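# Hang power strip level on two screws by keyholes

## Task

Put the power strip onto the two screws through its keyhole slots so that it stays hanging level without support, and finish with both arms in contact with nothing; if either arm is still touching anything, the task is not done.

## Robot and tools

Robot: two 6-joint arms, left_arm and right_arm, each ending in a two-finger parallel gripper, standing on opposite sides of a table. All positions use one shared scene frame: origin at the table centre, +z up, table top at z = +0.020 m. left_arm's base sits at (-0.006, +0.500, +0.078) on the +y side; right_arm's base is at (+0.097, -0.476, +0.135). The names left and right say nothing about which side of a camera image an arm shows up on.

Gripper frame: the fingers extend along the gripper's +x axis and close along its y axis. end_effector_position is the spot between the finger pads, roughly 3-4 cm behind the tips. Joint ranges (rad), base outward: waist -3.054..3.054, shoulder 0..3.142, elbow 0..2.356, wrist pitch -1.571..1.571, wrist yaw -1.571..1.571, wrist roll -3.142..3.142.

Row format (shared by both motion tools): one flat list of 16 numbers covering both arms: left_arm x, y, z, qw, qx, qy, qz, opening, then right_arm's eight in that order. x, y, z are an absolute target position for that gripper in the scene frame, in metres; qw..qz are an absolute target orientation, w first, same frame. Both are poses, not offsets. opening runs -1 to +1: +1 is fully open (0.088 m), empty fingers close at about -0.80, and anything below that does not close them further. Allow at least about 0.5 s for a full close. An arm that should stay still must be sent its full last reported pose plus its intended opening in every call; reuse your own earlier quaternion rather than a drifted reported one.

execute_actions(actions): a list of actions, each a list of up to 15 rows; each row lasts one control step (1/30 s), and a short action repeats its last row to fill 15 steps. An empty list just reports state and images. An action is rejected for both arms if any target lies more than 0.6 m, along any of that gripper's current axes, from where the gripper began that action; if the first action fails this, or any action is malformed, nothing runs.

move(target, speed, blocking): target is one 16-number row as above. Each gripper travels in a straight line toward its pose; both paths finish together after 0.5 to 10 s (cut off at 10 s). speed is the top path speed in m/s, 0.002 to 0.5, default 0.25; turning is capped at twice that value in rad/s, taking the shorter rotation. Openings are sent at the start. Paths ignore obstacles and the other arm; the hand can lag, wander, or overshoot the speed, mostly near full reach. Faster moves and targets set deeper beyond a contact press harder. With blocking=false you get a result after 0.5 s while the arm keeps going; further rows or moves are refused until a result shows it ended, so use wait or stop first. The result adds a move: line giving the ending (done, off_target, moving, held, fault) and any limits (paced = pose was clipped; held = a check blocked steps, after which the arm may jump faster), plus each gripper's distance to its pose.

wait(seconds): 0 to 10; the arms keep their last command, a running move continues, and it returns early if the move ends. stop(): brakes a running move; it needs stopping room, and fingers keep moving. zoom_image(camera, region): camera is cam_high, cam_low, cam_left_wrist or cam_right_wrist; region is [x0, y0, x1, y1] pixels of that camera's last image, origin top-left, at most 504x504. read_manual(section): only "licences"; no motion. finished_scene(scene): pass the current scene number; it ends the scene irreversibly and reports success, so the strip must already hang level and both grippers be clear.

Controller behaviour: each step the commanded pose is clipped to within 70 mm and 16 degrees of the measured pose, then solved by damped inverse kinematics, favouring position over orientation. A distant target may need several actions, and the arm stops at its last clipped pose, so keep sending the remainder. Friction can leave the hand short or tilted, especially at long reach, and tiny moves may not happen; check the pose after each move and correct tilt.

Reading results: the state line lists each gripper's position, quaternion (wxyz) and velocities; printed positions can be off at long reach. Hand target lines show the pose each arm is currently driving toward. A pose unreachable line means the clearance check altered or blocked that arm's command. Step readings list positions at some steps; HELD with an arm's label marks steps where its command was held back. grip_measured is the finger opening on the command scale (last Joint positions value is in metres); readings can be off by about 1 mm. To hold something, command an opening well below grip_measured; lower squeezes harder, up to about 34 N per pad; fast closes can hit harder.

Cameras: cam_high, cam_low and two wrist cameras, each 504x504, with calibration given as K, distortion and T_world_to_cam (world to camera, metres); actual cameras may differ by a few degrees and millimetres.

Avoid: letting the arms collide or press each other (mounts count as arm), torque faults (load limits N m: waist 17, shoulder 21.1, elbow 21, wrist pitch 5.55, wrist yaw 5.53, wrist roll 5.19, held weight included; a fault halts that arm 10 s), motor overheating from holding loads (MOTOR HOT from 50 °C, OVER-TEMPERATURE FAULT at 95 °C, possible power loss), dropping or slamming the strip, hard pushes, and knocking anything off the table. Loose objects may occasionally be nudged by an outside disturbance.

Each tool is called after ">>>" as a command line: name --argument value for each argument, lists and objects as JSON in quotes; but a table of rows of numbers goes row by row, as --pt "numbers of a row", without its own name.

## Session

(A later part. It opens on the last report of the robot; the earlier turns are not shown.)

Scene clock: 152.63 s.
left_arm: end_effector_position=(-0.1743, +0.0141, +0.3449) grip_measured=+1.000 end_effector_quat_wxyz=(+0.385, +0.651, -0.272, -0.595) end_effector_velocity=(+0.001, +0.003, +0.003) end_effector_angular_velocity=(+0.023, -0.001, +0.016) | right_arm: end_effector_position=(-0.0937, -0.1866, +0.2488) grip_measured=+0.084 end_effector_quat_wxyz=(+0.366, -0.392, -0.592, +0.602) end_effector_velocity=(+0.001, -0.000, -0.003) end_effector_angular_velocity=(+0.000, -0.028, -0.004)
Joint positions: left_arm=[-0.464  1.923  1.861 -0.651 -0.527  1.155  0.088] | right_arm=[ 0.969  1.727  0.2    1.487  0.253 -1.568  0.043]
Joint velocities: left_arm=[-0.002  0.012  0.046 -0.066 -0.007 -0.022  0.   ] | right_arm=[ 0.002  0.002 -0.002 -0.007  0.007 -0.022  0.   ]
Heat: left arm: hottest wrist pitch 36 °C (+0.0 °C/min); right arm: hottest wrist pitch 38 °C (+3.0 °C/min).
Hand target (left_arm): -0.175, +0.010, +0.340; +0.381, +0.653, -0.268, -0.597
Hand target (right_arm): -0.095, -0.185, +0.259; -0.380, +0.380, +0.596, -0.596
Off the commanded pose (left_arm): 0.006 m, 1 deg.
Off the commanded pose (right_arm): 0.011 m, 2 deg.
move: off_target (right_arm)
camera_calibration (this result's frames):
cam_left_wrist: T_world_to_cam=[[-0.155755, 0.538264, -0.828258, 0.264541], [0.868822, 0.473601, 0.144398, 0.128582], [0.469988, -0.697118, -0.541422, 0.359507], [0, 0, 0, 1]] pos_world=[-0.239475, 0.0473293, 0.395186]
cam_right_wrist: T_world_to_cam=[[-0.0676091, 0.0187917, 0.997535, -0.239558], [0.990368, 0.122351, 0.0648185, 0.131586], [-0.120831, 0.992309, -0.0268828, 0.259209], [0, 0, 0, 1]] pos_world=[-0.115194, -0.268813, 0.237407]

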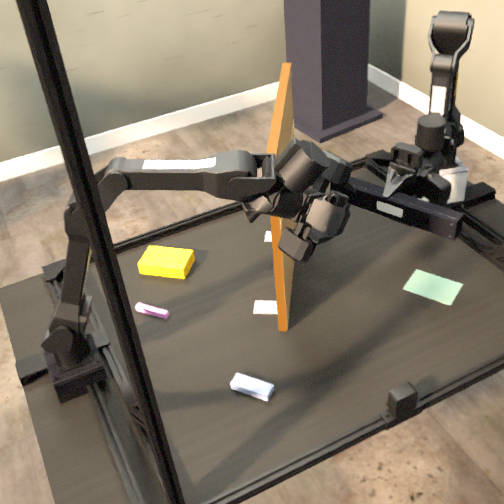

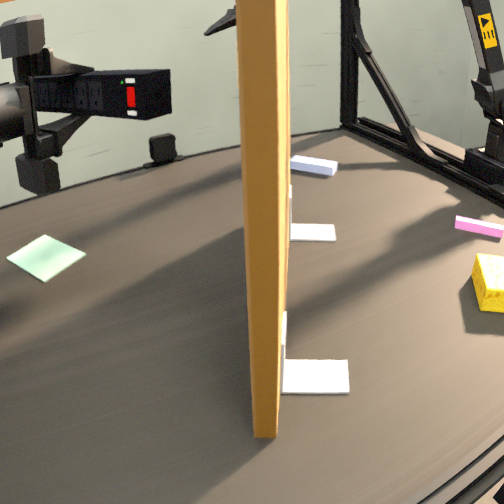

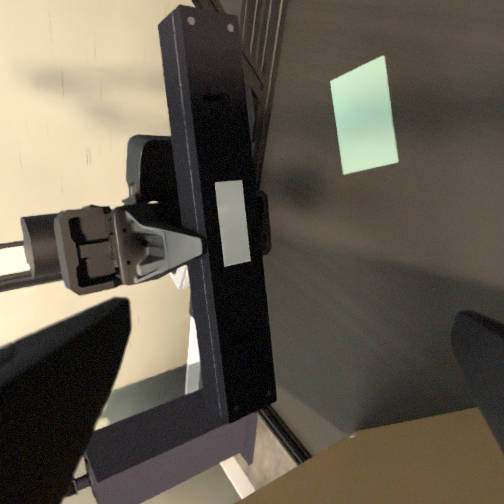

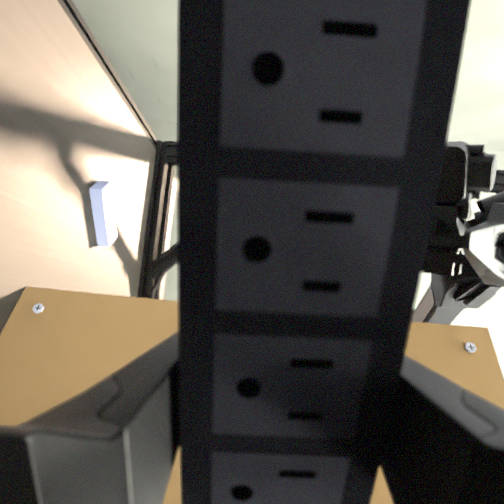

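>>> move --target '[-0.175,0.01,0.34,0.3799,0.6532,-0.2706,-0.5963,1,-0.122,-0.197,0.27,0.3799,-0.3799,-0.5964,0.5964,-0.6]' --speed 0.15

>>> zoom_image --camera "cam_left_wrist" --region '[140, 0, 260, 120]'

Scene clock: 169.97 s.
left_arm: end_effector_position=(-0.1741, +0.0137, +0.3445) grip_measured=+1.000 end_effector_quat_wxyz=(+0.383, +0.652, -0.272, -0.595) end_effector_velocity=(-0.002, +0.002, -0.003) end_effector_angular_velocity=(+0.010, -0.016, -0.006) | right_arm: end_effector_position=(-0.1174, -0.2011, +0.2506) grip_measured=+0.084 end_effector_quat_wxyz=(+0.356, -0.402, -0.592, +0.602) end_effector_velocity=(-0.003, -0.002, -0.003) end_effector_angular_velocity=(-0.009, -0.019, +0.015)
Joint positions: left_arm=[-0.463  1.926  1.866 -0.656 -0.525  1.157  0.088] | right_arm=[ 1.102  1.686  0.229  1.389  0.386 -1.568  0.043]
Joint velocities: left_arm=[-0.007  0.002 -0.002 -0.007 -0.007  0.007  0.   ] | right_arm=[ 0.007 -0.002  0.002 -0.022 -0.007 -0.007 -0.   ]
Heat: left arm: hottest elbow 36 °C (+0.0 °C/min); right arm: hottest wrist pitch 44 °C (+8.0 °C/min).
Hand target (left_arm): -0.175, +0.010, +0.340; +0.380, +0.653, -0.271, -0.596
Hand target (right_arm): -0.122, -0.198, +0.270; -0.380, +0.380, +0.596, -0.596
Off the commanded pose (left_arm): 0.006 m, 0 deg.
Off the commanded pose (right_arm): 0.020 m, 4 deg.
move: off_target (right_arm)
camera_calibration (this result's frames):
cam_left_wrist: T_world_to_cam=[[-0.153829, 0.541203, -0.826702, 0.264281], [0.868978, 0.472348, 0.147529, 0.12761], [0.470334, -0.695691, -0.542955, 0.359499], [0, 0, 0, 1]] pos_world=[-0.239321, 0.0467942, 0.394847]
cam_right_wrist: T_world_to_cam=[[-0.0916891, 0.0331576, 0.995235, -0.241955], [0.988371, 0.124783, 0.0868994, 0.151395], [-0.121307, 0.99163, -0.0442133, 0.274924], [0, 0, 0, 1]] pos_world=[-0.138469, -0.283492, 0.239802]

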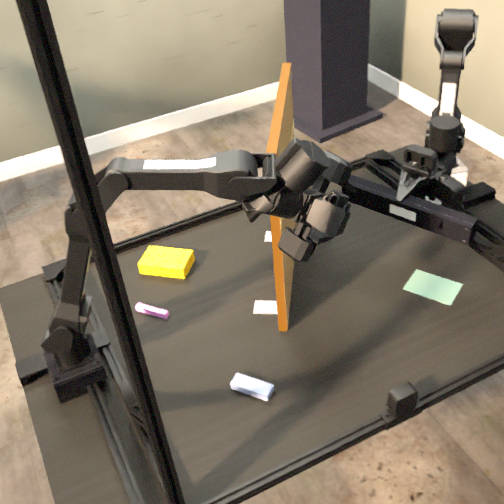

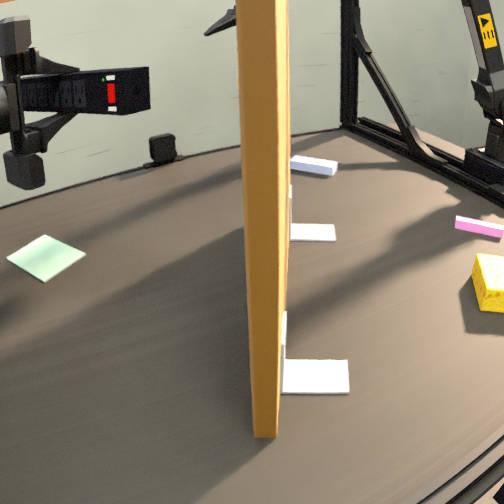

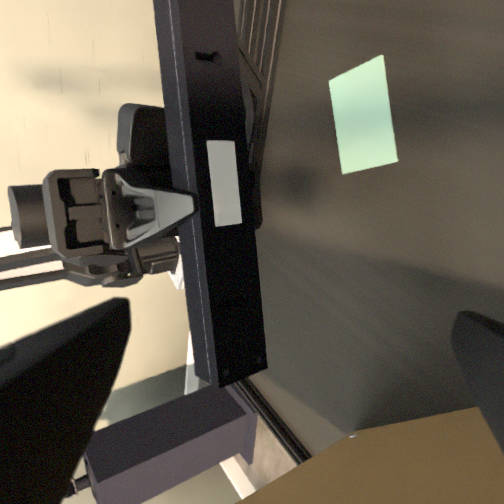

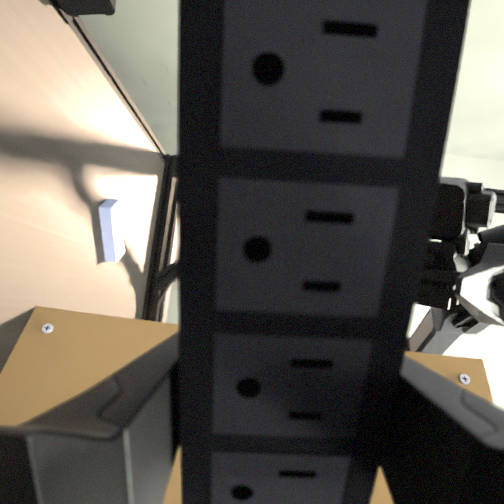

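Region (140, 0, 260, 120) of cam_left_wrist's 504x504 image, scaled by 4.200, with more detail than that image has.

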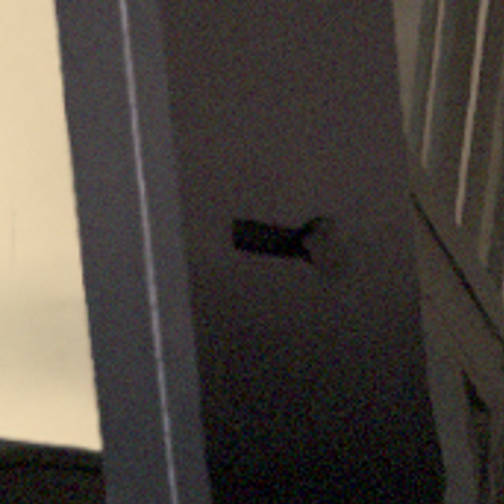

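>>> move --target '[-0.169,0.128,0.256,0.6124,0.6124,-0.3536,-0.3536,1,-0.017,-0.076,0.328,0.641,-0.601,-0.341,0.335,-0.6]' --speed 0.3

Scene clock: 180.53 s.
left_arm: end_effector_position=(-0.1682, +0.1262, +0.2656) grip_measured=+1.000 end_effector_quat_wxyz=(+0.620, +0.602, -0.355, -0.356) end_effector_velocity=(+0.004, +0.002, +0.000) end_effector_angular_velocity=(-0.028, +0.003, +0.025) | right_arm: end_effector_position=(-0.0164, -0.0780, +0.3157) grip_measured=+0.083 end_effector_quat_wxyz=(+0.626, -0.613, -0.346, +0.335) end_effector_velocity=(+0.001, +0.001, +0.000) end_effector_angular_velocity=(-0.014, -0.013, -0.010)
Joint positions: left_arm=[-0.754  1.838  0.831  1.047 -1.286  1.586  0.088] | right_arm=[ 0.899  1.855  0.796  1.12   1.188 -1.62   0.043]
Joint velocities: left_arm=[ 0.002  0.027 -0.012  0.125 -0.022  0.066  0.   ] | right_arm=[-0.002 -0.002  0.007 -0.022  0.007 -0.007 -0.   ]
Heat: left arm: hottest elbow 37 °C (+1.0 °C/min); right arm: hottest wrist pitch 46 °C (+9.2 °C/min).
Hand target (left_arm): -0.168, +0.128, +0.258; +0.612, +0.611, -0.358, -0.353
Hand target (right_arm): -0.017, -0.075, +0.328; +0.642, -0.599, -0.342, +0.334
Off the commanded pose (left_arm): 0.010 m, 2 deg.
Off the commanded pose (right_arm): 0.012 m, 2 deg.
move: off_target (left_arm, right_arm)
camera_calibration (this result's frames):
cam_left_wrist: T_world_to_cam=[[-0.0568762, -0.0549079, -0.99687, 0.27582], [0.647176, 0.758268, -0.0786902, 0.067626], [0.760216, -0.649626, -0.00759231, 0.292886], [0, 0, 0, 1]] pos_world=[-0.250735, 0.154133, 0.282502]
cam_right_wrist: T_world_to_cam=[[-0.040532, 0.00645943, 0.999157, -0.30409], [0.632946, -0.773588, 0.0306774, -0.0275589], [0.773134, 0.633656, 0.0272666, 0.132126], [0, 0, 0, 1]] pos_world=[-0.0970328, -0.103077, 0.301076]

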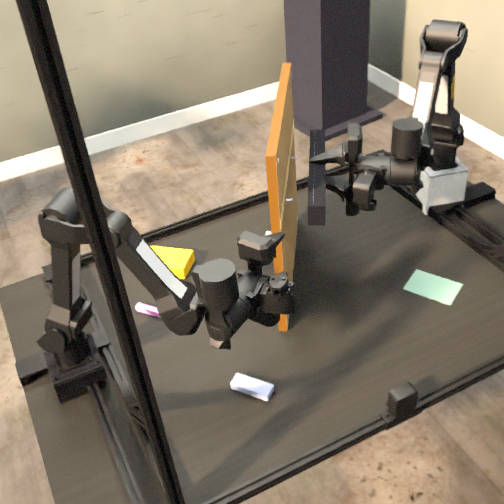

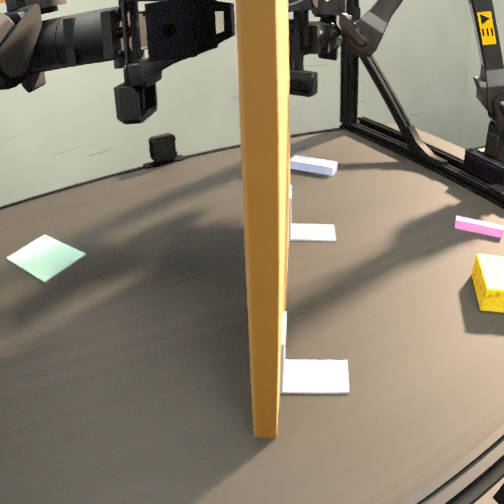

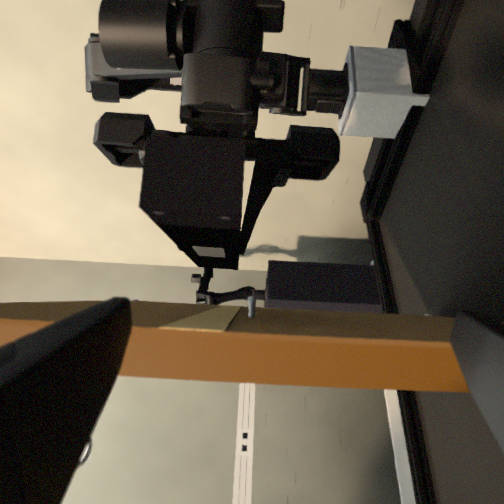

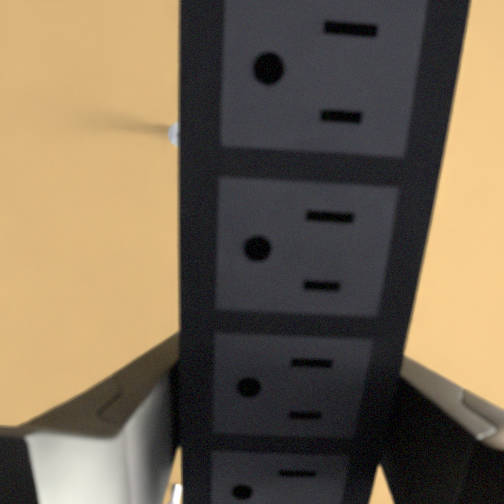

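>>> execute_actions --actions '[[[-0.169,0.128,0.255,0.6124,0.6124,-0.3536,-0.3536,1,-0.016,-0.0745,0.33,0.641,-0.601,-0.341,0.335,-0.6],[-0.169,0.128,0.255,0.6124,0.6124,-0.3536,-0.3536,1,-0.015,-0.073,0.332,0.642,-0.601,-0.340,0.335,-0.6],[-0.169,0.128,0.255,0.6124,0.6124,-0.3536,-0.3536,1,-0.014,-0.0715,0.334,0.643,-0.6,-0.339,0.335,-0.6],[-0.169,0.128,0.255,0.6124,0.6124,-0.3536,-0.3536,1,-0.013,-0.07,0.336,0.644,-0.6,-0.338,0.335,-0.6],[-0.169,0.128,0.255,0.6124,0.6124,-0.3536,-0.3536,1,-0.012,-0.0685,0.338,0.645,-0.599,-0.337,0.335,-0.6],[-0.169,0.128,0.255,0.6124,0.6124,-0.3536,-0.3536,1,-0.011,-0.067,0.34,0.646,-0.599,-0.336,0.335,-0.6],[-0.169,0.128,0.255,0.6124,0.6124,-0.3536,-0.3536,1,-0.01,-0.0655,0.342,0.647,-0.598,-0.335,0.335,-0.6],[-0.169,0.128,0.255,0.6124,0.6124,-0.3536,-0.3536,1,-0.009,-0.064,0.344,0.647,-0.598,-0.335,0.335,-0.6],[-0.169,0.128,0.255,0.6124,0.6124,-0.3536,-0.3536,1,-0.008,-0.0625,0.345,0.647,-0.598,-0.335,0.335,-0.6],[-0.169,0.128,0.255,0.6124,0.6124,-0.3536,-0.3536,1,-0.007,-0.061,0.346,0.647,-0.598,-0.335,0.335,-0.6]]]'

>>> wait --seconds 0.3

Scene clock: 186.53 s.
left_arm: end_effector_position=(-0.1683, +0.1271, +0.2623) grip_measured=+1.000 end_effector_quat_wxyz=(+0.619, +0.605, -0.353, -0.356) end_effector_velocity=(+0.002, +0.002, -0.001) end_effector_angular_velocity=(+0.002, +0.002, +0.019) | right_arm: end_effector_position=(-0.0061, -0.0645, +0.3247) grip_measured=+0.083 end_effector_quat_wxyz=(+0.624, -0.623, -0.337, +0.330) end_effector_velocity=(+0.003, +0.014, +0.011) end_effector_angular_velocity=(-0.018, -0.003, +0.020)
Joint positions: left_arm=[-0.756  1.844  0.829  1.039 -1.293  1.575  0.088] | right_arm=[ 0.854  1.838  0.848  1.013  1.165 -1.596  0.043]
Joint velocities: left_arm=[-0.002 -0.002 -0.002 -0.007 -0.022 -0.007  0.   ] | right_arm=[-0.032 -0.022  0.051 -0.11  -0.051  0.022 -0.   ]
Heat: left arm: hottest shoulder 36 °C (+0.0 °C/min); right arm: hottest wrist pitch 46 °C (+9.2 °C/min).
Hand target (left_arm): -0.169, +0.128, +0.255; +0.612, +0.612, -0.354, -0.354
Hand target (right_arm): -0.007, -0.062, +0.346; +0.647, -0.597, -0.335, +0.335
Off the commanded pose (left_arm): 0.007 m, 1 deg.
Off the commanded pose (right_arm): 0.022 m, 4 deg.
Step readings (end_effector_position):
0: left_arm (-0.1681, +0.1263, +0.2656) | right_arm (-0.0165, -0.0779, +0.3158)
1: left_arm (-0.1681, +0.1264, +0.2654) | right_arm (-0.0163, -0.0778, +0.3153)
2: left_arm (-0.1680, +0.1266, +0.2650) | right_arm (-0.0164, -0.0775, +0.3149)
4: left_arm (-0.1682, +0.1269, +0.2640) | right_arm (-0.0153, -0.0761, +0.3142)
8: left_arm (-0.1683, +0.1270, +0.2627) | right_arm (-0.0113, -0.0715, +0.3158)
15: end_effector_position above
camera_calibration (this result's frames):
cam_left_wrist: T_world_to_cam=[[-0.0561687, -0.0496726, -0.997185, 0.27204], [0.643525, 0.761821, -0.0741964, 0.064565], [0.763361, -0.645881, -0.0108249, 0.294426], [0, 0, 0, 1]] pos_world=[-0.251023, 0.15449, 0.279251]
cam_right_wrist: T_world_to_cam=[[-0.0428187, 0.0252483, 0.998764, -0.311425], [0.616465, -0.78602, 0.0462992, -0.0298862], [0.786217, 0.617686, 0.0180916, 0.117329], [0, 0, 0, 1]] pos_world=[-0.087157, -0.0881006, 0.310301]

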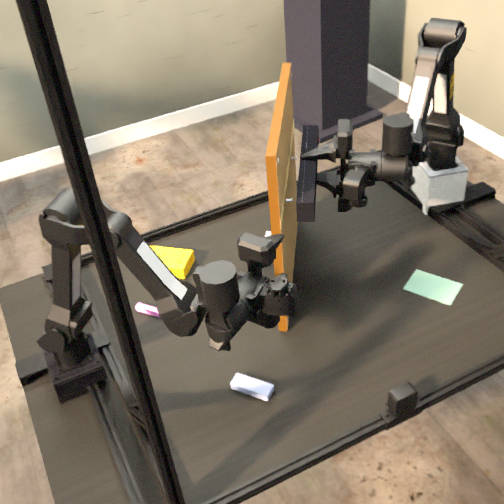

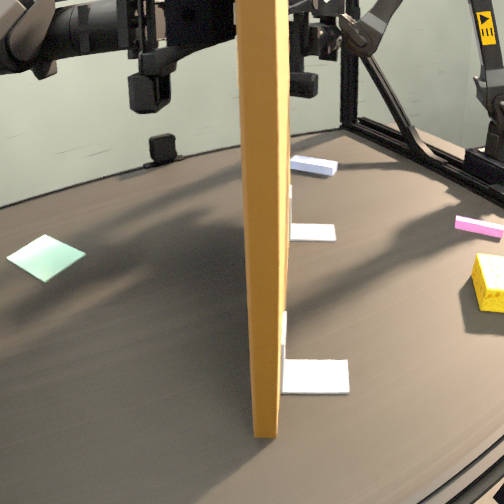

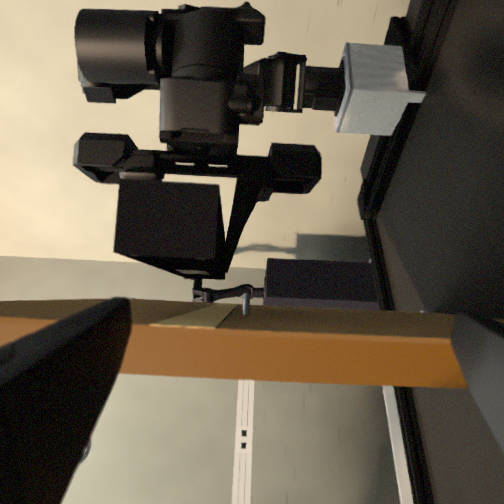

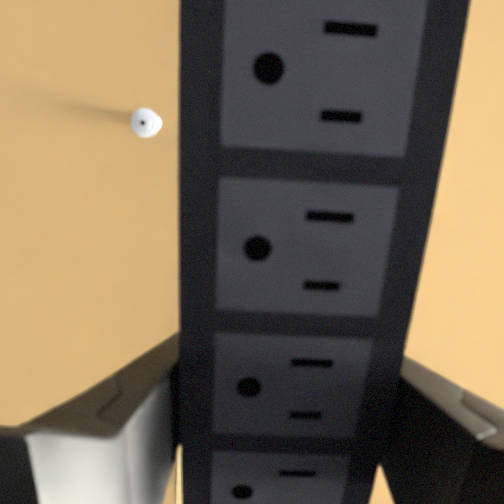

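Scene clock: 186.83 s.
left_arm: end_effector_position=(-0.1683, +0.1271, +0.2621) grip_measured=+1.000 end_effector_quat_wxyz=(+0.619, +0.605, -0.353, -0.356) end_effector_velocity=(+0.000, +0.001, -0.001) end_effector_angular_velocity=(-0.006, +0.014, +0.005) | right_arm: end_effector_position=(-0.0064, -0.0637, +0.3244) grip_measured=+0.083 end_effector_quat_wxyz=(+0.622, -0.624, -0.338, +0.331) end_effector_velocity=(-0.000, +0.002, +0.000) end_effector_angular_velocity=(-0.014, -0.013, +0.005)
Joint positions: left_arm=[-0.756  1.844  0.829  1.037 -1.294  1.574  0.088] | right_arm=[ 0.854  1.837  0.851  1.003  1.162 -1.593  0.043]
Joint velocities: left_arm=[-0.002 -0.002 -0.002 -0.007 -0.007 -0.022  0.   ] | right_arm=[-0.002 -0.002  0.007 -0.022 -0.007 -0.007 -0.   ]
Heat: left arm: hottest shoulder 36 °C (+0.0 °C/min); right arm: hottest wrist pitch 46 °C (+9.2 °C/min).
Hand target (left_arm): -0.169, +0.128, +0.255; +0.612, +0.612, -0.354, -0.353
Hand target (right_arm): -0.007, -0.062, +0.346; +0.647, -0.598, -0.335, +0.335
Off the commanded pose (left_arm): 0.007 m, 1 deg.
Off the commanded pose (right_arm): 0.022 m, 4 deg.
wait: 0.30 s; at rest by 0.17 s
camera_calibration (this result's frames):
cam_left_wrist: T_world_to_cam=[[-0.0560198, -0.0492489, -0.997214, 0.271897], [0.643248, 0.762096, -0.0737725, 0.0643121], [0.763606, -0.645589, -0.0110132, 0.294459], [0, 0, 0, 1]] pos_world=[-0.250988, 0.154478, 0.279127]
cam_right_wrist: T_world_to_cam=[[-0.0443621, 0.029473, 0.998581, -0.310818], [0.618509, -0.784146, 0.0506213, -0.03034], [0.784525, 0.619877, 0.016557, 0.117788], [0, 0, 0, 1]] pos_world=[-0.0874305, -0.0876443, 0.309963]

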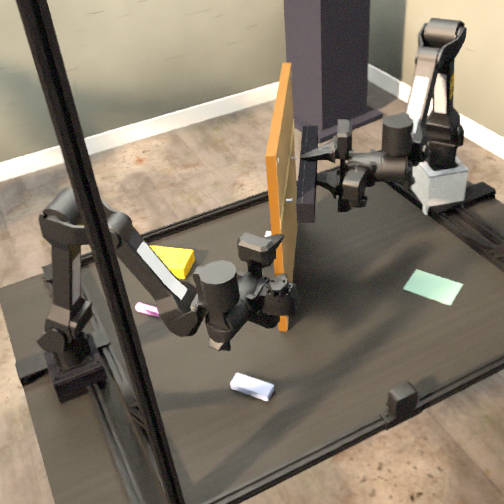

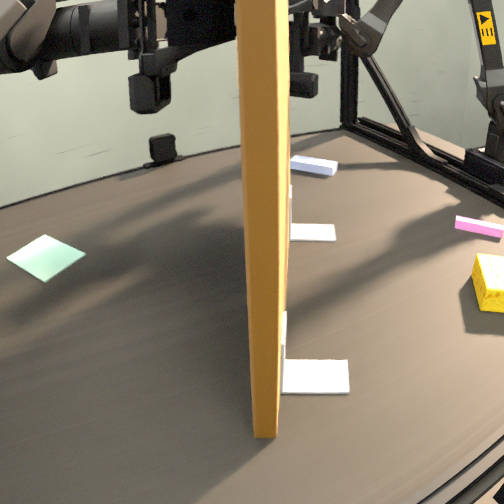

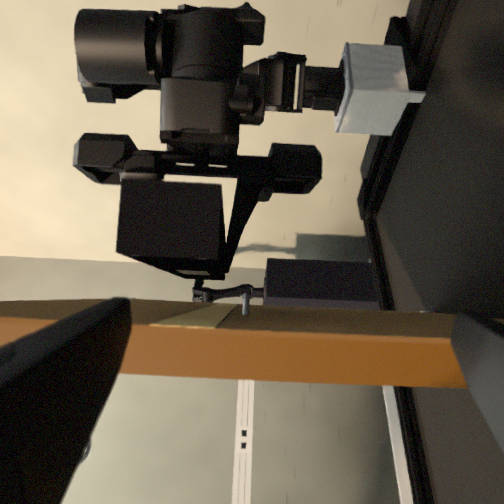

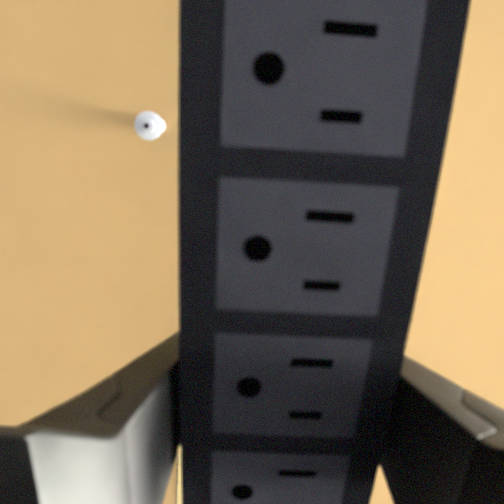

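>>> zoom_image --camera "cam_left_wrist" --region '[100, 170, 270, 340]'

>>> zoom_image --camera "cam_right_wrist" --region '[110, 40, 310, 200]'

Region (100, 170, 270, 340) of cam_left_wrist's 504x504 image, scaled by 2.965, with more detail than that image has.

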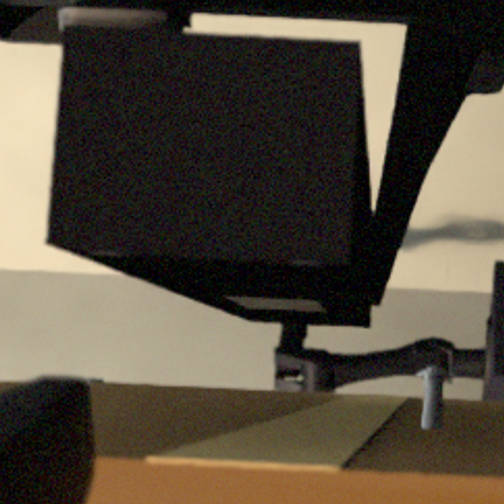

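Region (110, 40, 310, 200) of cam_right_wrist's 504x504 image, scaled by 2.520, with more detail than that image has; it fills the top 403 rows of this view, and the rest is white.

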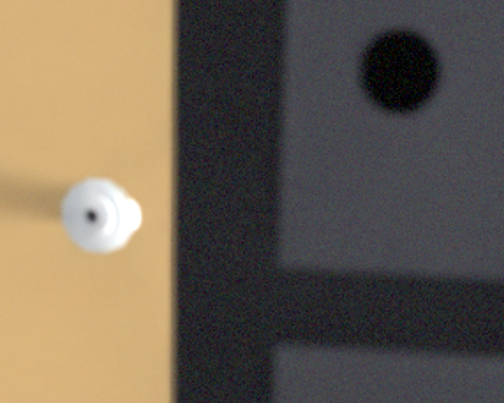

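>>> execute_actions --actions '[[[-0.169,0.128,0.255,0.6124,0.6124,-0.3536,-0.3536,1,-0.006,-0.0617,0.3445,0.647,-0.598,-0.3347,0.3352,-0.6],[-0.169,0.128,0.255,0.6124,0.6124,-0.3536,-0.3536,1,-0.0043,-0.0629,0.342,0.647,-0.598,-0.3343,0.3355,-0.6],[-0.169,0.128,0.255,0.6124,0.6124,-0.3536,-0.3536,1,-0.002,-0.0644,0.3387,0.647,-0.598,-0.3337,0.336,-0.6],[-0.169,0.128,0.255,0.6124,0.6124,-0.3536,-0.3536,1,0.0005,-0.0662,0.335,0.647,-0.598,-0.3331,0.3364,-0.6],[-0.169,0.128,0.255,0.6124,0.6124,-0.3536,-0.3536,1,0.003,-0.0679,0.3313,0.647,-0.598,-0.3325,0.3369,-0.6],[-0.169,0.128,0.255,0.6124,0.6124,-0.3536,-0.3536,1,0.0055,-0.0696,0.3276,0.647,-0.598,-0.3319,0.3373,-0.6],[-0.169,0.128,0.255,0.6124,0.6124,-0.3536,-0.3536,1,0.008,-0.0713,0.324,0.647,-0.5985,-0.3313,0.3378,-0.6],[-0.169,0.128,0.255,0.6124,0.6124,-0.3536,-0.3536,1,0.0105,-0.073,0.3203,0.647,-0.5985,-0.3306,0.3383,-0.6],[-0.169,0.128,0.255,0.6124,0.6124,-0.3536,-0.3536,1,0.013,-0.0748,0.3166,0.647,-0.5985,-0.33,0.3388,-0.6],[-0.169,0.128,0.255,0.6124,0.6124,-0.3536,-0.3536,1,0.0155,-0.0765,0.313,0.647,-0.5985,-0.3294,0.3392,-0.6],[-0.169,0.128,0.255,0.6124,0.6124,-0.3536,-0.3536,1,0.018,-0.0782,0.3093,0.647,-0.599,-0.3288,0.3397,-0.6],[-0.169,0.128,0.255,0.6124,0.6124,-0.3536,-0.3536,1,0.0205,-0.0799,0.3056,0.647,-0.599,-0.3281,0.3402,-0.6],[-0.169,0.128,0.255,0.6124,0.6124,-0.3536,-0.3536,1,0.0225,-0.0813,0.3027,0.647,-0.599,-0.3276,0.3405,-0.6],[-0.169,0.128,0.255,0.6124,0.6124,-0.3536,-0.3536,1,0.024,-0.0823,0.3005,0.647,-0.599,-0.3272,0.3408,-0.6],[-0.169,0.128,0.255,0.6124,0.6124,-0.3536,-0.3536,1,0.025,-0.083,0.299,0.647,-0.599,-0.327,0.341,-0.6]],[[-0.169,0.128,0.255,0.6124,0.6124,-0.3536,-0.3536,1,0.0256,-0.0821,0.299,0.647,-0.599,-0.327,0.341,-0.6],[-0.169,0.128,0.255,0.6124,0.6124,-0.3536,-0.3536,1,0.0262,-0.0812,0.299,0.647,-0.599,-0.327,0.341,-0.6],[-0.169,0.128,0.255,0.6124,0.6124,-0.3536,-0.3536,1,0.0268,-0.0803,0.299,0.647,-0.599,-0.327,0.341,-0.6],[-0.169,0.128,0.255,0.6124,0.6124,-0.3536,-0.3536,1,0.0274,-0.0794,0.299,0.647,-0.599,-0.327,0.341,-0.6],[-0.169,0.128,0.255,0.6124,0.6124,-0.3536,-0.3536,1,0.028,-0.0785,0.299,0.647,-0.599,-0.327,0.341,-0.6]]]'

>>> zoom_image --camera "cam_left_wrist" --region '[170, 200, 320, 340]'

Scene clock: 210.47 s.
left_arm: end_effector_position=(-0.1684, +0.1271, +0.2617) grip_measured=+1.000 end_effector_quat_wxyz=(+0.618, +0.605, -0.353, -0.356) end_effector_velocity=(-0.001, +0.000, -0.002) end_effector_angular_velocity=(+0.005, +0.004, -0.010) | right_arm: end_effector_position=(+0.0277, -0.0795, +0.2925) grip_measured=+0.083 end_effector_quat_wxyz=(+0.636, -0.611, -0.328, +0.339) end_effector_velocity=(+0.000, +0.000, +0.001) end_effector_angular_velocity=(+0.019, +0.014, +0.005)
Joint positions: left_arm=[-0.757  1.844  0.829  1.037 -1.294  1.574  0.088] | right_arm=[ 0.79   1.845  0.684  1.165  1.102 -1.536  0.043]
Joint velocities: left_arm=[-0.002 -0.002 -0.002 -0.022  0.007 -0.022  0.   ] | right_arm=[-0.002  0.002 -0.002  0.022 -0.007  0.007  0.   ]
Heat: left arm: hottest shoulder 35 °C (-1.0 °C/min); right arm: hottest shoulder 45 °C (+8.1 °C/min).
Hand target (left_arm): -0.169, +0.128, +0.255; +0.612, +0.612, -0.354, -0.354
Hand target (right_arm): +0.028, -0.079, +0.299; +0.647, -0.599, -0.327, +0.341
Off the commanded pose (left_arm): 0.007 m, 1 deg.
Off the commanded pose (right_arm): 0.007 m, 2 deg.
Step readings (end_effector_position; steps 1 to 15: 1st action; 16 to 30: 2nd action):
0: left_arm (-0.1683, +0.1270, +0.2619) | right_arm (-0.0064, -0.0636, +0.3247)
1: left_arm (-0.1683, +0.1270, +0.2619) | right_arm (-0.0064, -0.0635, +0.3247)
2: left_arm (-0.1683, +0.1270, +0.2619) | right_arm (-0.0063, -0.0634, +0.3247)
4: left_arm (-0.1683, +0.1270, +0.2619) | right_arm (-0.0057, -0.0632, +0.3251)
8: left_arm (-0.1683, +0.1270, +0.2619) | right_arm (+0.0010, -0.0670, +0.3187)
15: left_arm (-0.1683, +0.1270, +0.2619) | right_arm (+0.0199, -0.0796, +0.2972)
16: left_arm (-0.1683, +0.1270, +0.2618) | right_arm (+0.0217, -0.0808, +0.2956)
17: left_arm (-0.1684, +0.1271, +0.2618) | right_arm (+0.0233, -0.0815, +0.2943)
19: left_arm (-0.1684, +0.1271, +0.2618) | right_arm (+0.0253, -0.0815, +0.2931)
23: left_arm (-0.1684, +0.1271, +0.2617) | right_arm (+0.0270, -0.0799, +0.2930)
30: end_effector_position above
camera_calibration (this result's frames):
cam_left_wrist: T_world_to_cam=[[-0.0553061, -0.0483274, -0.997299, 0.271492], [0.643594, 0.761915, -0.0726121, 0.0640985], [0.763366, -0.645872, -0.0110353, 0.294604], [0, 0, 0, 1]] pos_world=[-0.251129, 0.154559, 0.278664]
cam_right_wrist: T_world_to_cam=[[-0.00356395, 0.00847495, 0.999958, -0.280193], [0.616904, -0.786988, 0.00886868, -0.0501701], [0.78703, 0.61691, -0.00242345, 0.1066], [0, 0, 0, 1]] pos_world=[-0.0539456, -0.102871, 0.280885]

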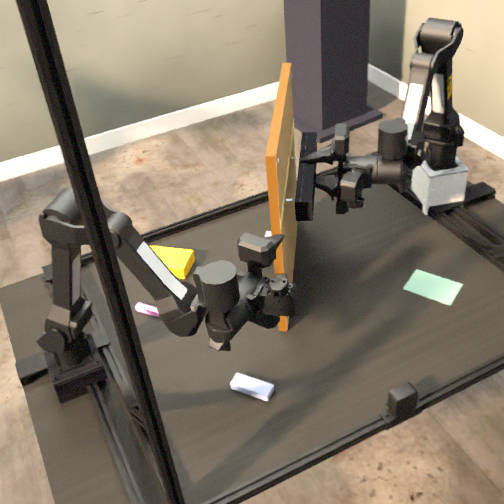

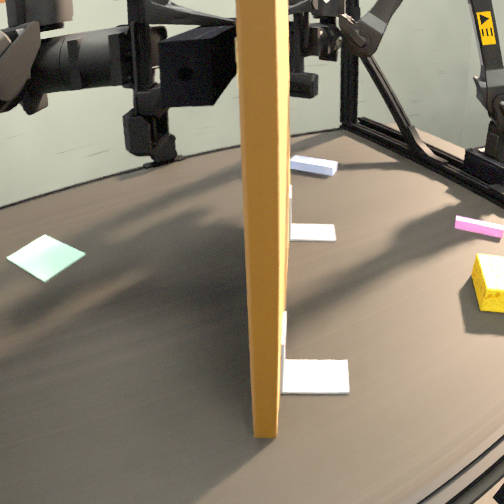

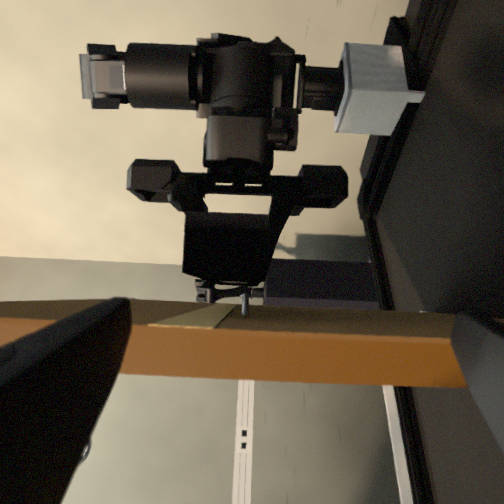

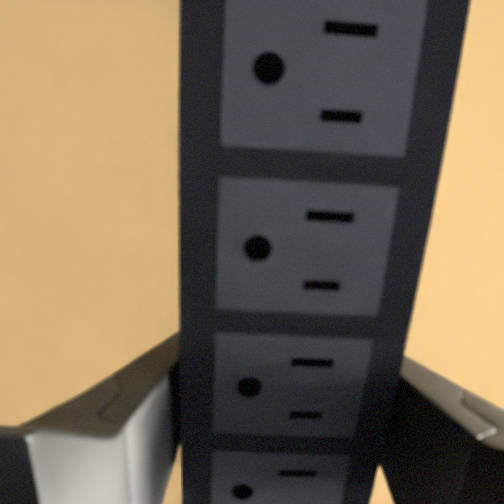

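Region (170, 200, 320, 340) of cam_left_wrist's 504x504 image, scaled by 3.360, with more detail than that image has; it fills the top 470 rows of this view, and the rest is white.

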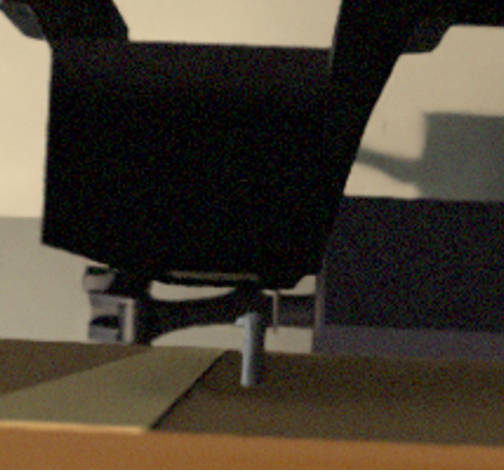

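>>> execute_actions --actions '[]'

Scene clock: 219.97 s.
left_arm: end_effector_position=(-0.1684, +0.1271, +0.2616) grip_measured=+1.000 end_effector_quat_wxyz=(+0.618, +0.605, -0.353, -0.356) end_effector_velocity=(-0.001, +0.002, +0.001) end_effector_angular_velocity=(+0.006, -0.008, +0.000) | right_arm: end_effector_position=(+0.0278, -0.0795, +0.2922) grip_measured=+0.083 end_effector_quat_wxyz=(+0.636, -0.611, -0.328, +0.339) end_effector_velocity=(-0.003, +0.000, +0.002) end_effector_angular_velocity=(+0.002, -0.003, +0.024)
Joint positions: left_arm=[-0.757  1.845  0.829  1.037 -1.294  1.574  0.088] | right_arm=[ 0.79   1.846  0.683  1.166  1.102 -1.536  0.043]
Joint velocities: left_arm=[-0.007 -0.007 -0.002 -0.007 -0.007  0.007  0.   ] | right_arm=[ 0.002 -0.007 -0.007  0.007 -0.022 -0.007 -0.   ]
Heat: left arm: hottest shoulder 35 °C (-1.0 °C/min); right arm: hottest wrist pitch 45 °C (+4.0 °C/min).
Hand target (left_arm): -0.169, +0.128, +0.255; +0.612, +0.612, -0.354, -0.354
Hand target (right_arm): +0.028, -0.079, +0.299; +0.647, -0.599, -0.327, +0.341
Off the commanded pose (left_arm): 0.007 m, 1 deg.
Off the commanded pose (right_arm): 0.007 m, 2 deg.
camera_calibration (this result's frames):
cam_left_wrist: T_world_to_cam=[[-0.0550404, -0.0480551, -0.997327, 0.27137], [0.643613, 0.761935, -0.0722326, 0.0640203], [0.763369, -0.645869, -0.0110083, 0.294598], [0, 0, 0, 1]] pos_world=[-0.251155, 0.154533, 0.278512]
cam_right_wrist: T_world_to_cam=[[-0.00356507, 0.00847432, 0.999958, -0.279964], [0.616904, -0.786988, 0.00886887, -0.0502219], [0.78703, 0.61691, -0.00242218, 0.106487], [0, 0, 0, 1]] pos_world=[-0.0538242, -0.102844, 0.280656]

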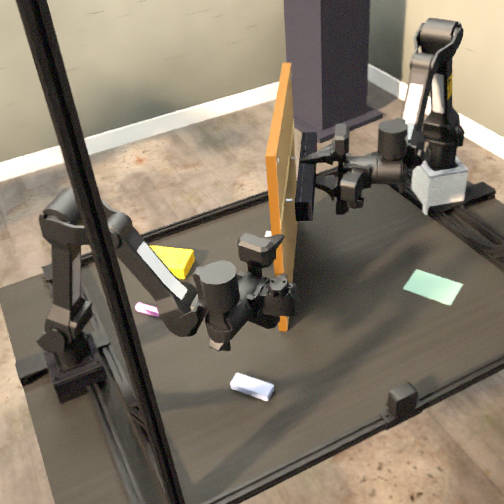

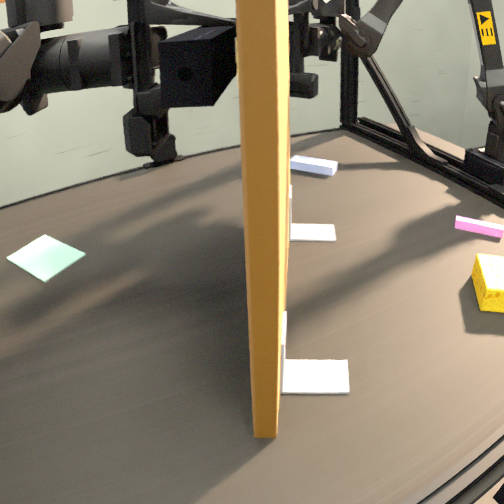

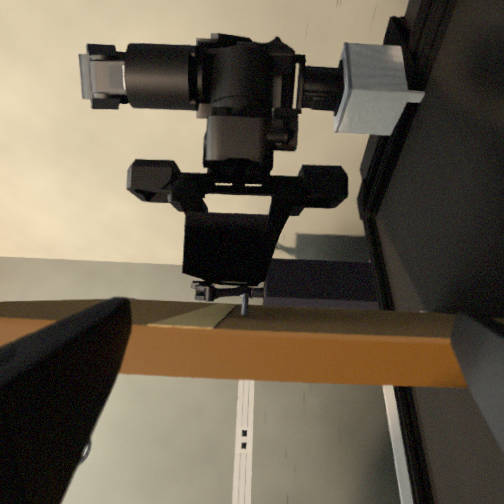

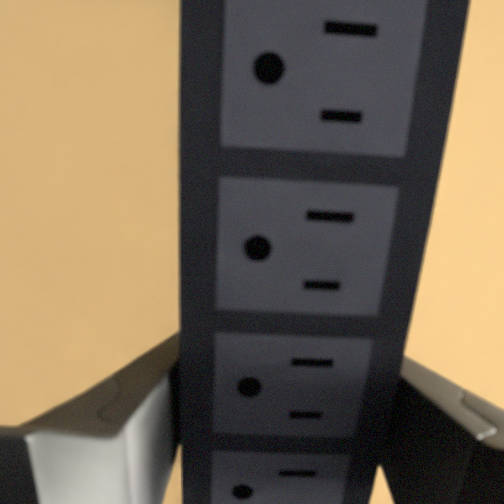

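>>> execute_actions --actions '[[[-0.169,0.128,0.255,0.6124,0.6124,-0.3536,-0.3536,1,0.028,-0.0785,0.298,0.6465,-0.5995,-0.3273,0.3407,-0.6],[-0.169,0.128,0.255,0.6124,0.6124,-0.3536,-0.3536,1,0.028,-0.0785,0.297,0.646,-0.600,-0.3276,0.3404,-0.6],[-0.169,0.128,0.255,0.6124,0.6124,-0.3536,-0.3536,1,0.028,-0.0785,0.296,0.6452,-0.6008,-0.328,0.340,-0.6],[-0.169,0.128,0.255,0.6124,0.6124,-0.3536,-0.3536,1,0.028,-0.0785,0.295,0.6445,-0.6015,-0.3283,0.3397,-0.6],[-0.169,0.128,0.255,0.6124,0.6124,-0.3536,-0.3536,1,0.028,-0.0785,0.294,0.6437,-0.6023,-0.3287,0.3393,-0.6],[-0.169,0.128,0.255,0.6124,0.6124,-0.3536,-0.3536,1,0.028,-0.0785,0.2935,0.643,-0.603,-0.329,0.339,-0.6]]]'

>>> zoom_image --camera "cam_left_wrist" --region '[170, 200, 320, 340]'

Scene clock: 223.63 s.
left_arm: end_effector_position=(-0.1684, +0.1271, +0.2612) grip_measured=+1.000 end_effector_quat_wxyz=(+0.618, +0.606, -0.353, -0.356) end_effector_velocity=(+0.002, +0.002, -0.002) end_effector_angular_velocity=(+0.012, -0.009, +0.019) | right_arm: end_effector_position=(+0.0279, -0.0796, +0.2865) grip_measured=+0.082 end_effector_quat_wxyz=(+0.634, -0.613, -0.328, +0.339) end_effector_velocity=(+0.005, -0.002, +0.002) end_effector_angular_velocity=(+0.019, +0.014, -0.015)
Joint positions: left_arm=[-0.757  1.845  0.828  1.037 -1.294  1.573  0.088] | right_arm=[ 0.79   1.866  0.677  1.191  1.101 -1.539  0.043]
Joint velocities: left_arm=[-0.002 -0.002 -0.002 -0.022 -0.022 -0.007  0.   ] | right_arm=[-0.007 -0.002 -0.007  0.022  0.007  0.007 -0.   ]
Heat: left arm: hottest shoulder 35 °C (-1.0 °C/min); right arm: hottest wrist pitch 45 °C (+3.0 °C/min).
Hand target (left_arm): -0.169, +0.128, +0.255; +0.612, +0.612, -0.354, -0.354
Hand target (right_arm): +0.028, -0.079, +0.293; +0.643, -0.603, -0.329, +0.339
Off the commanded pose (left_arm): 0.006 m, 1 deg.
Off the commanded pose (right_arm): 0.007 m, 2 deg.
Step readings (end_effector_position):
0: left_arm (-0.1685, +0.1271, +0.2613) | right_arm (+0.0278, -0.0795, +0.2920)
1: left_arm (-0.1685, +0.1271, +0.2613) | right_arm (+0.0278, -0.0795, +0.2920)
2: left_arm (-0.1685, +0.1271, +0.2613) | right_arm (+0.0278, -0.0795, +0.2918)
4: left_arm (-0.1685, +0.1271, +0.2613) | right_arm (+0.0277, -0.0794, +0.2912)
8: left_arm (-0.1685, +0.1271, +0.2613) | right_arm (+0.0278, -0.0794, +0.2881)
15: end_effector_position above
camera_calibration (this result's frames):
cam_left_wrist: T_world_to_cam=[[-0.0543078, -0.0471549, -0.99741, 0.270976], [0.643668, 0.761998, -0.0710721, 0.0636825], [0.763376, -0.64586, -0.0110304, 0.294598], [0, 0, 0, 1]] pos_world=[-0.251164, 0.154521, 0.278049]
cam_right_wrist: T_world_to_cam=[[-0.00723281, 0.0121584, 0.9999, -0.2738], [0.61716, -0.786712, 0.0140303, -0.0518019], [0.786804, 0.6172, -0.00181351, 0.106379], [0, 0, 0, 1]] pos_world=[-0.05371, -0.103082, 0.274692]

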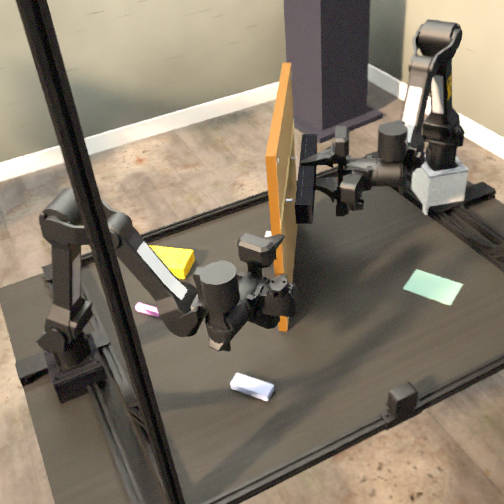

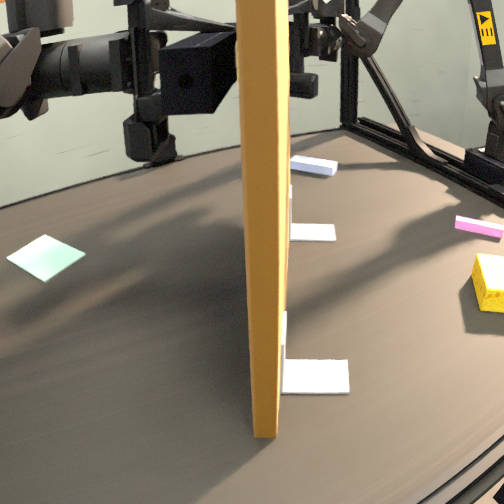

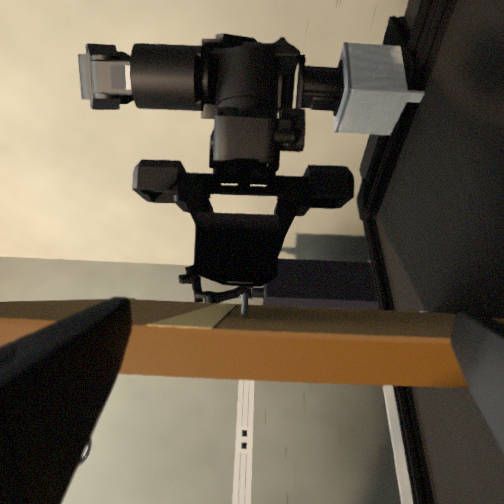

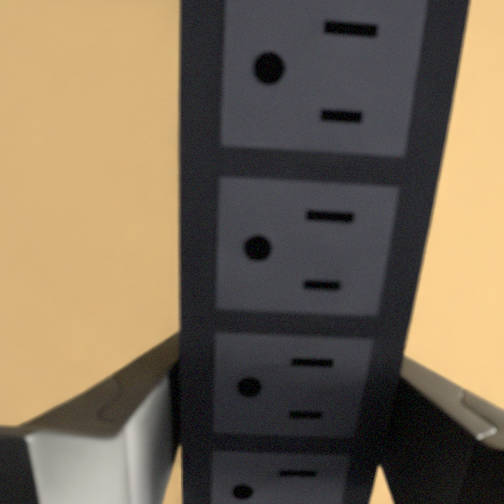

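Region (170, 200, 320, 340) of cam_left_wrist's 504x504 image, scaled by 3.360, with more detail than that image has; it fills the top 470 rows of this view, and the rest is white.

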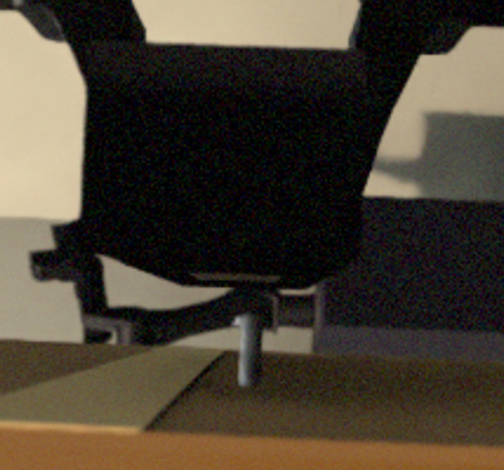

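>>> execute_actions --actions '[[[-0.169,0.128,0.255,0.6124,0.6124,-0.3536,-0.3536,1,0.0284,-0.0779,0.2934,0.6423,-0.6037,-0.3294,0.3386,-0.6],[-0.169,0.128,0.255,0.6124,0.6124,-0.3536,-0.3536,1,0.0288,-0.0772,0.2933,0.6416,-0.6044,-0.3297,0.3383,-0.6],[-0.169,0.128,0.255,0.6124,0.6124,-0.3536,-0.3536,1,0.0293,-0.0765,0.2932,0.641,-0.605,-0.330,0.338,-0.6],[-0.169,0.128,0.255,0.6124,0.6124,-0.3536,-0.3536,1,0.0298,-0.0758,0.2931,0.6403,-0.6057,-0.3304,0.3376,-0.6],[-0.169,0.128,0.255,0.6124,0.6124,-0.3536,-0.3536,1,0.0302,-0.0751,0.293,0.6396,-0.6064,-0.3308,0.3372,-0.6],[-0.169,0.128,0.255,0.6124,0.6124,-0.3536,-0.3536,1,0.0307,-0.0743,0.293,0.639,-0.607,-0.3311,0.3369,-0.6]]]'

>>> zoom_image --camera "cam_left_wrist" --region '[170, 200, 320, 340]'

Scene clock: 228.77 s.
left_arm: end_effector_position=(-0.1685, +0.1272, +0.2610) grip_measured=+1.000 end_effector_quat_wxyz=(+0.618, +0.606, -0.353, -0.356) end_effector_velocity=(+0.001, +0.002, +0.003) end_effector_angular_velocity=(-0.012, +0.015, +0.005) | right_arm: end_effector_position=(+0.0315, -0.0773, +0.2838) grip_measured=+0.082 end_effector_quat_wxyz=(+0.628, -0.619, -0.330, +0.337) end_effector_velocity=(+0.000, +0.000, -0.001) end_effector_angular_velocity=(-0.011, -0.010, +0.005)
Joint positions: left_arm=[-0.757  1.846  0.828  1.037 -1.294  1.573  0.088] | right_arm=[ 0.776  1.874  0.677  1.192  1.088 -1.551  0.043]
Joint velocities: left_arm=[-0.002 -0.007 -0.002  0.007 -0.007 -0.007  0.   ] | right_arm=[-0.002 -0.002 -0.002 -0.007 -0.007 -0.007 -0.   ]
Heat: left arm: hottest shoulder 35 °C (-1.0 °C/min); right arm: hottest wrist pitch 46 °C (+2.0 °C/min).
Hand target (left_arm): -0.169, +0.128, +0.255; +0.612, +0.612, -0.354, -0.354
Hand target (right_arm): +0.031, -0.074, +0.293; +0.639, -0.607, -0.331, +0.337
Off the commanded pose (left_arm): 0.006 m, 1 deg.
Off the commanded pose (right_arm): 0.010 m, 2 deg.
Step readings (end_effector_position):
0: left_arm (-0.1685, +0.1272, +0.2610) | right_arm (+0.0279, -0.0797, +0.2864)
1: left_arm (-0.1685, +0.1272, +0.2610) | right_arm (+0.0278, -0.0797, +0.2864)
2: left_arm (-0.1685, +0.1272, +0.2610) | right_arm (+0.0280, -0.0795, +0.2864)
4: left_arm (-0.1685, +0.1272, +0.2610) | right_arm (+0.0285, -0.0791, +0.2860)
8: left_arm (-0.1685, +0.1272, +0.2610) | right_arm (+0.0307, -0.0779, +0.2845)
15: end_effector_position above
camera_calibration (this result's frames):
cam_left_wrist: T_world_to_cam=[[-0.0540473, -0.0468774, -0.997437, 0.27085], [0.643686, 0.762018, -0.0706921, 0.063595], [0.763379, -0.645857, -0.0110107, 0.294723], [0, 0, 0, 1]] pos_world=[-0.251282, 0.154585, 0.277897]
cam_right_wrist: T_world_to_cam=[[-0.0206901, 0.0249445, 0.999475, -0.269562], [0.616858, -0.786407, 0.0323964, -0.0573477], [0.786802, 0.617205, 0.000883633, 0.10134], [0, 0, 0, 1]] pos_world=[-0.049936, -0.100922, 0.271188]

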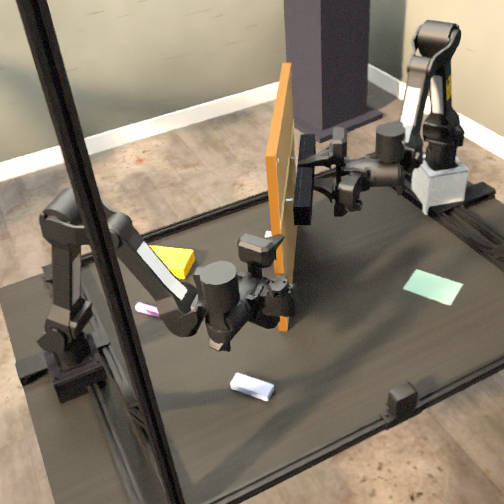

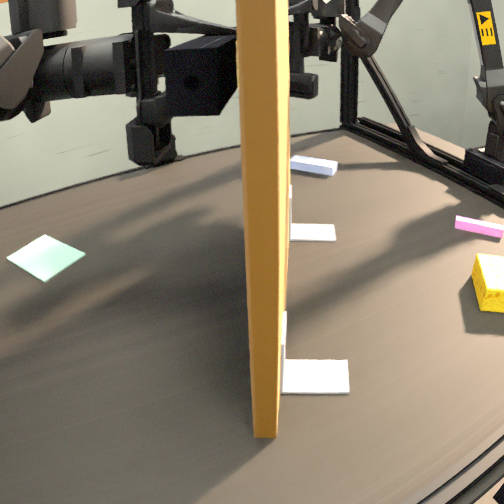

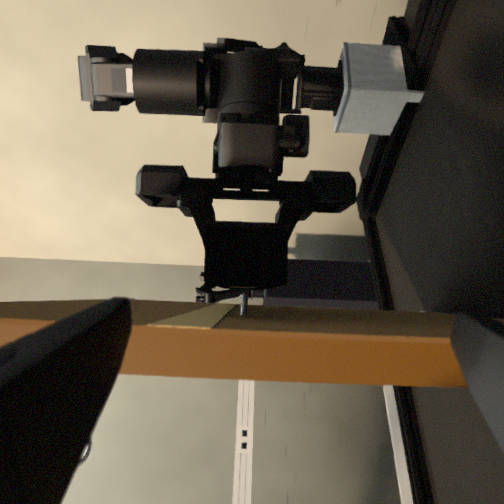

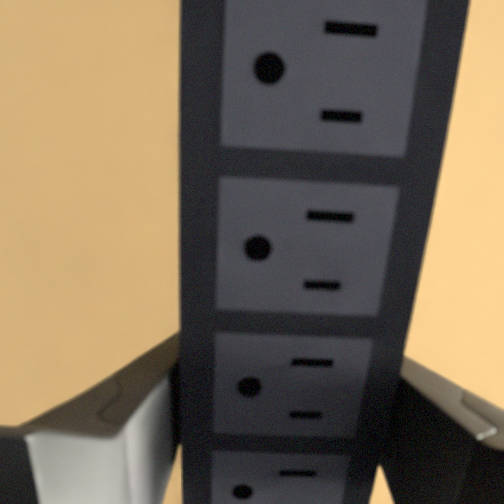

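Region (170, 200, 320, 340) of cam_left_wrist's 504x504 image, scaled by 3.360, with more detail than that image has; it fills the top 470 rows of this view, and the rest is white.

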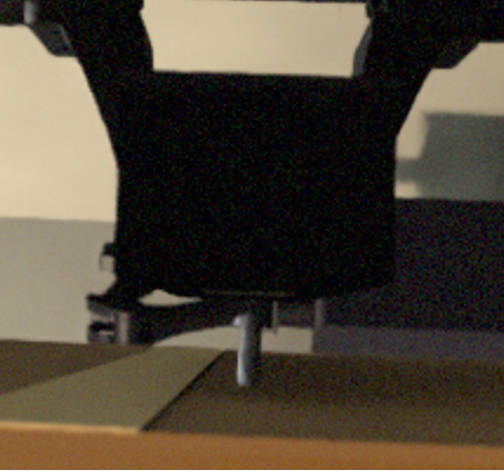

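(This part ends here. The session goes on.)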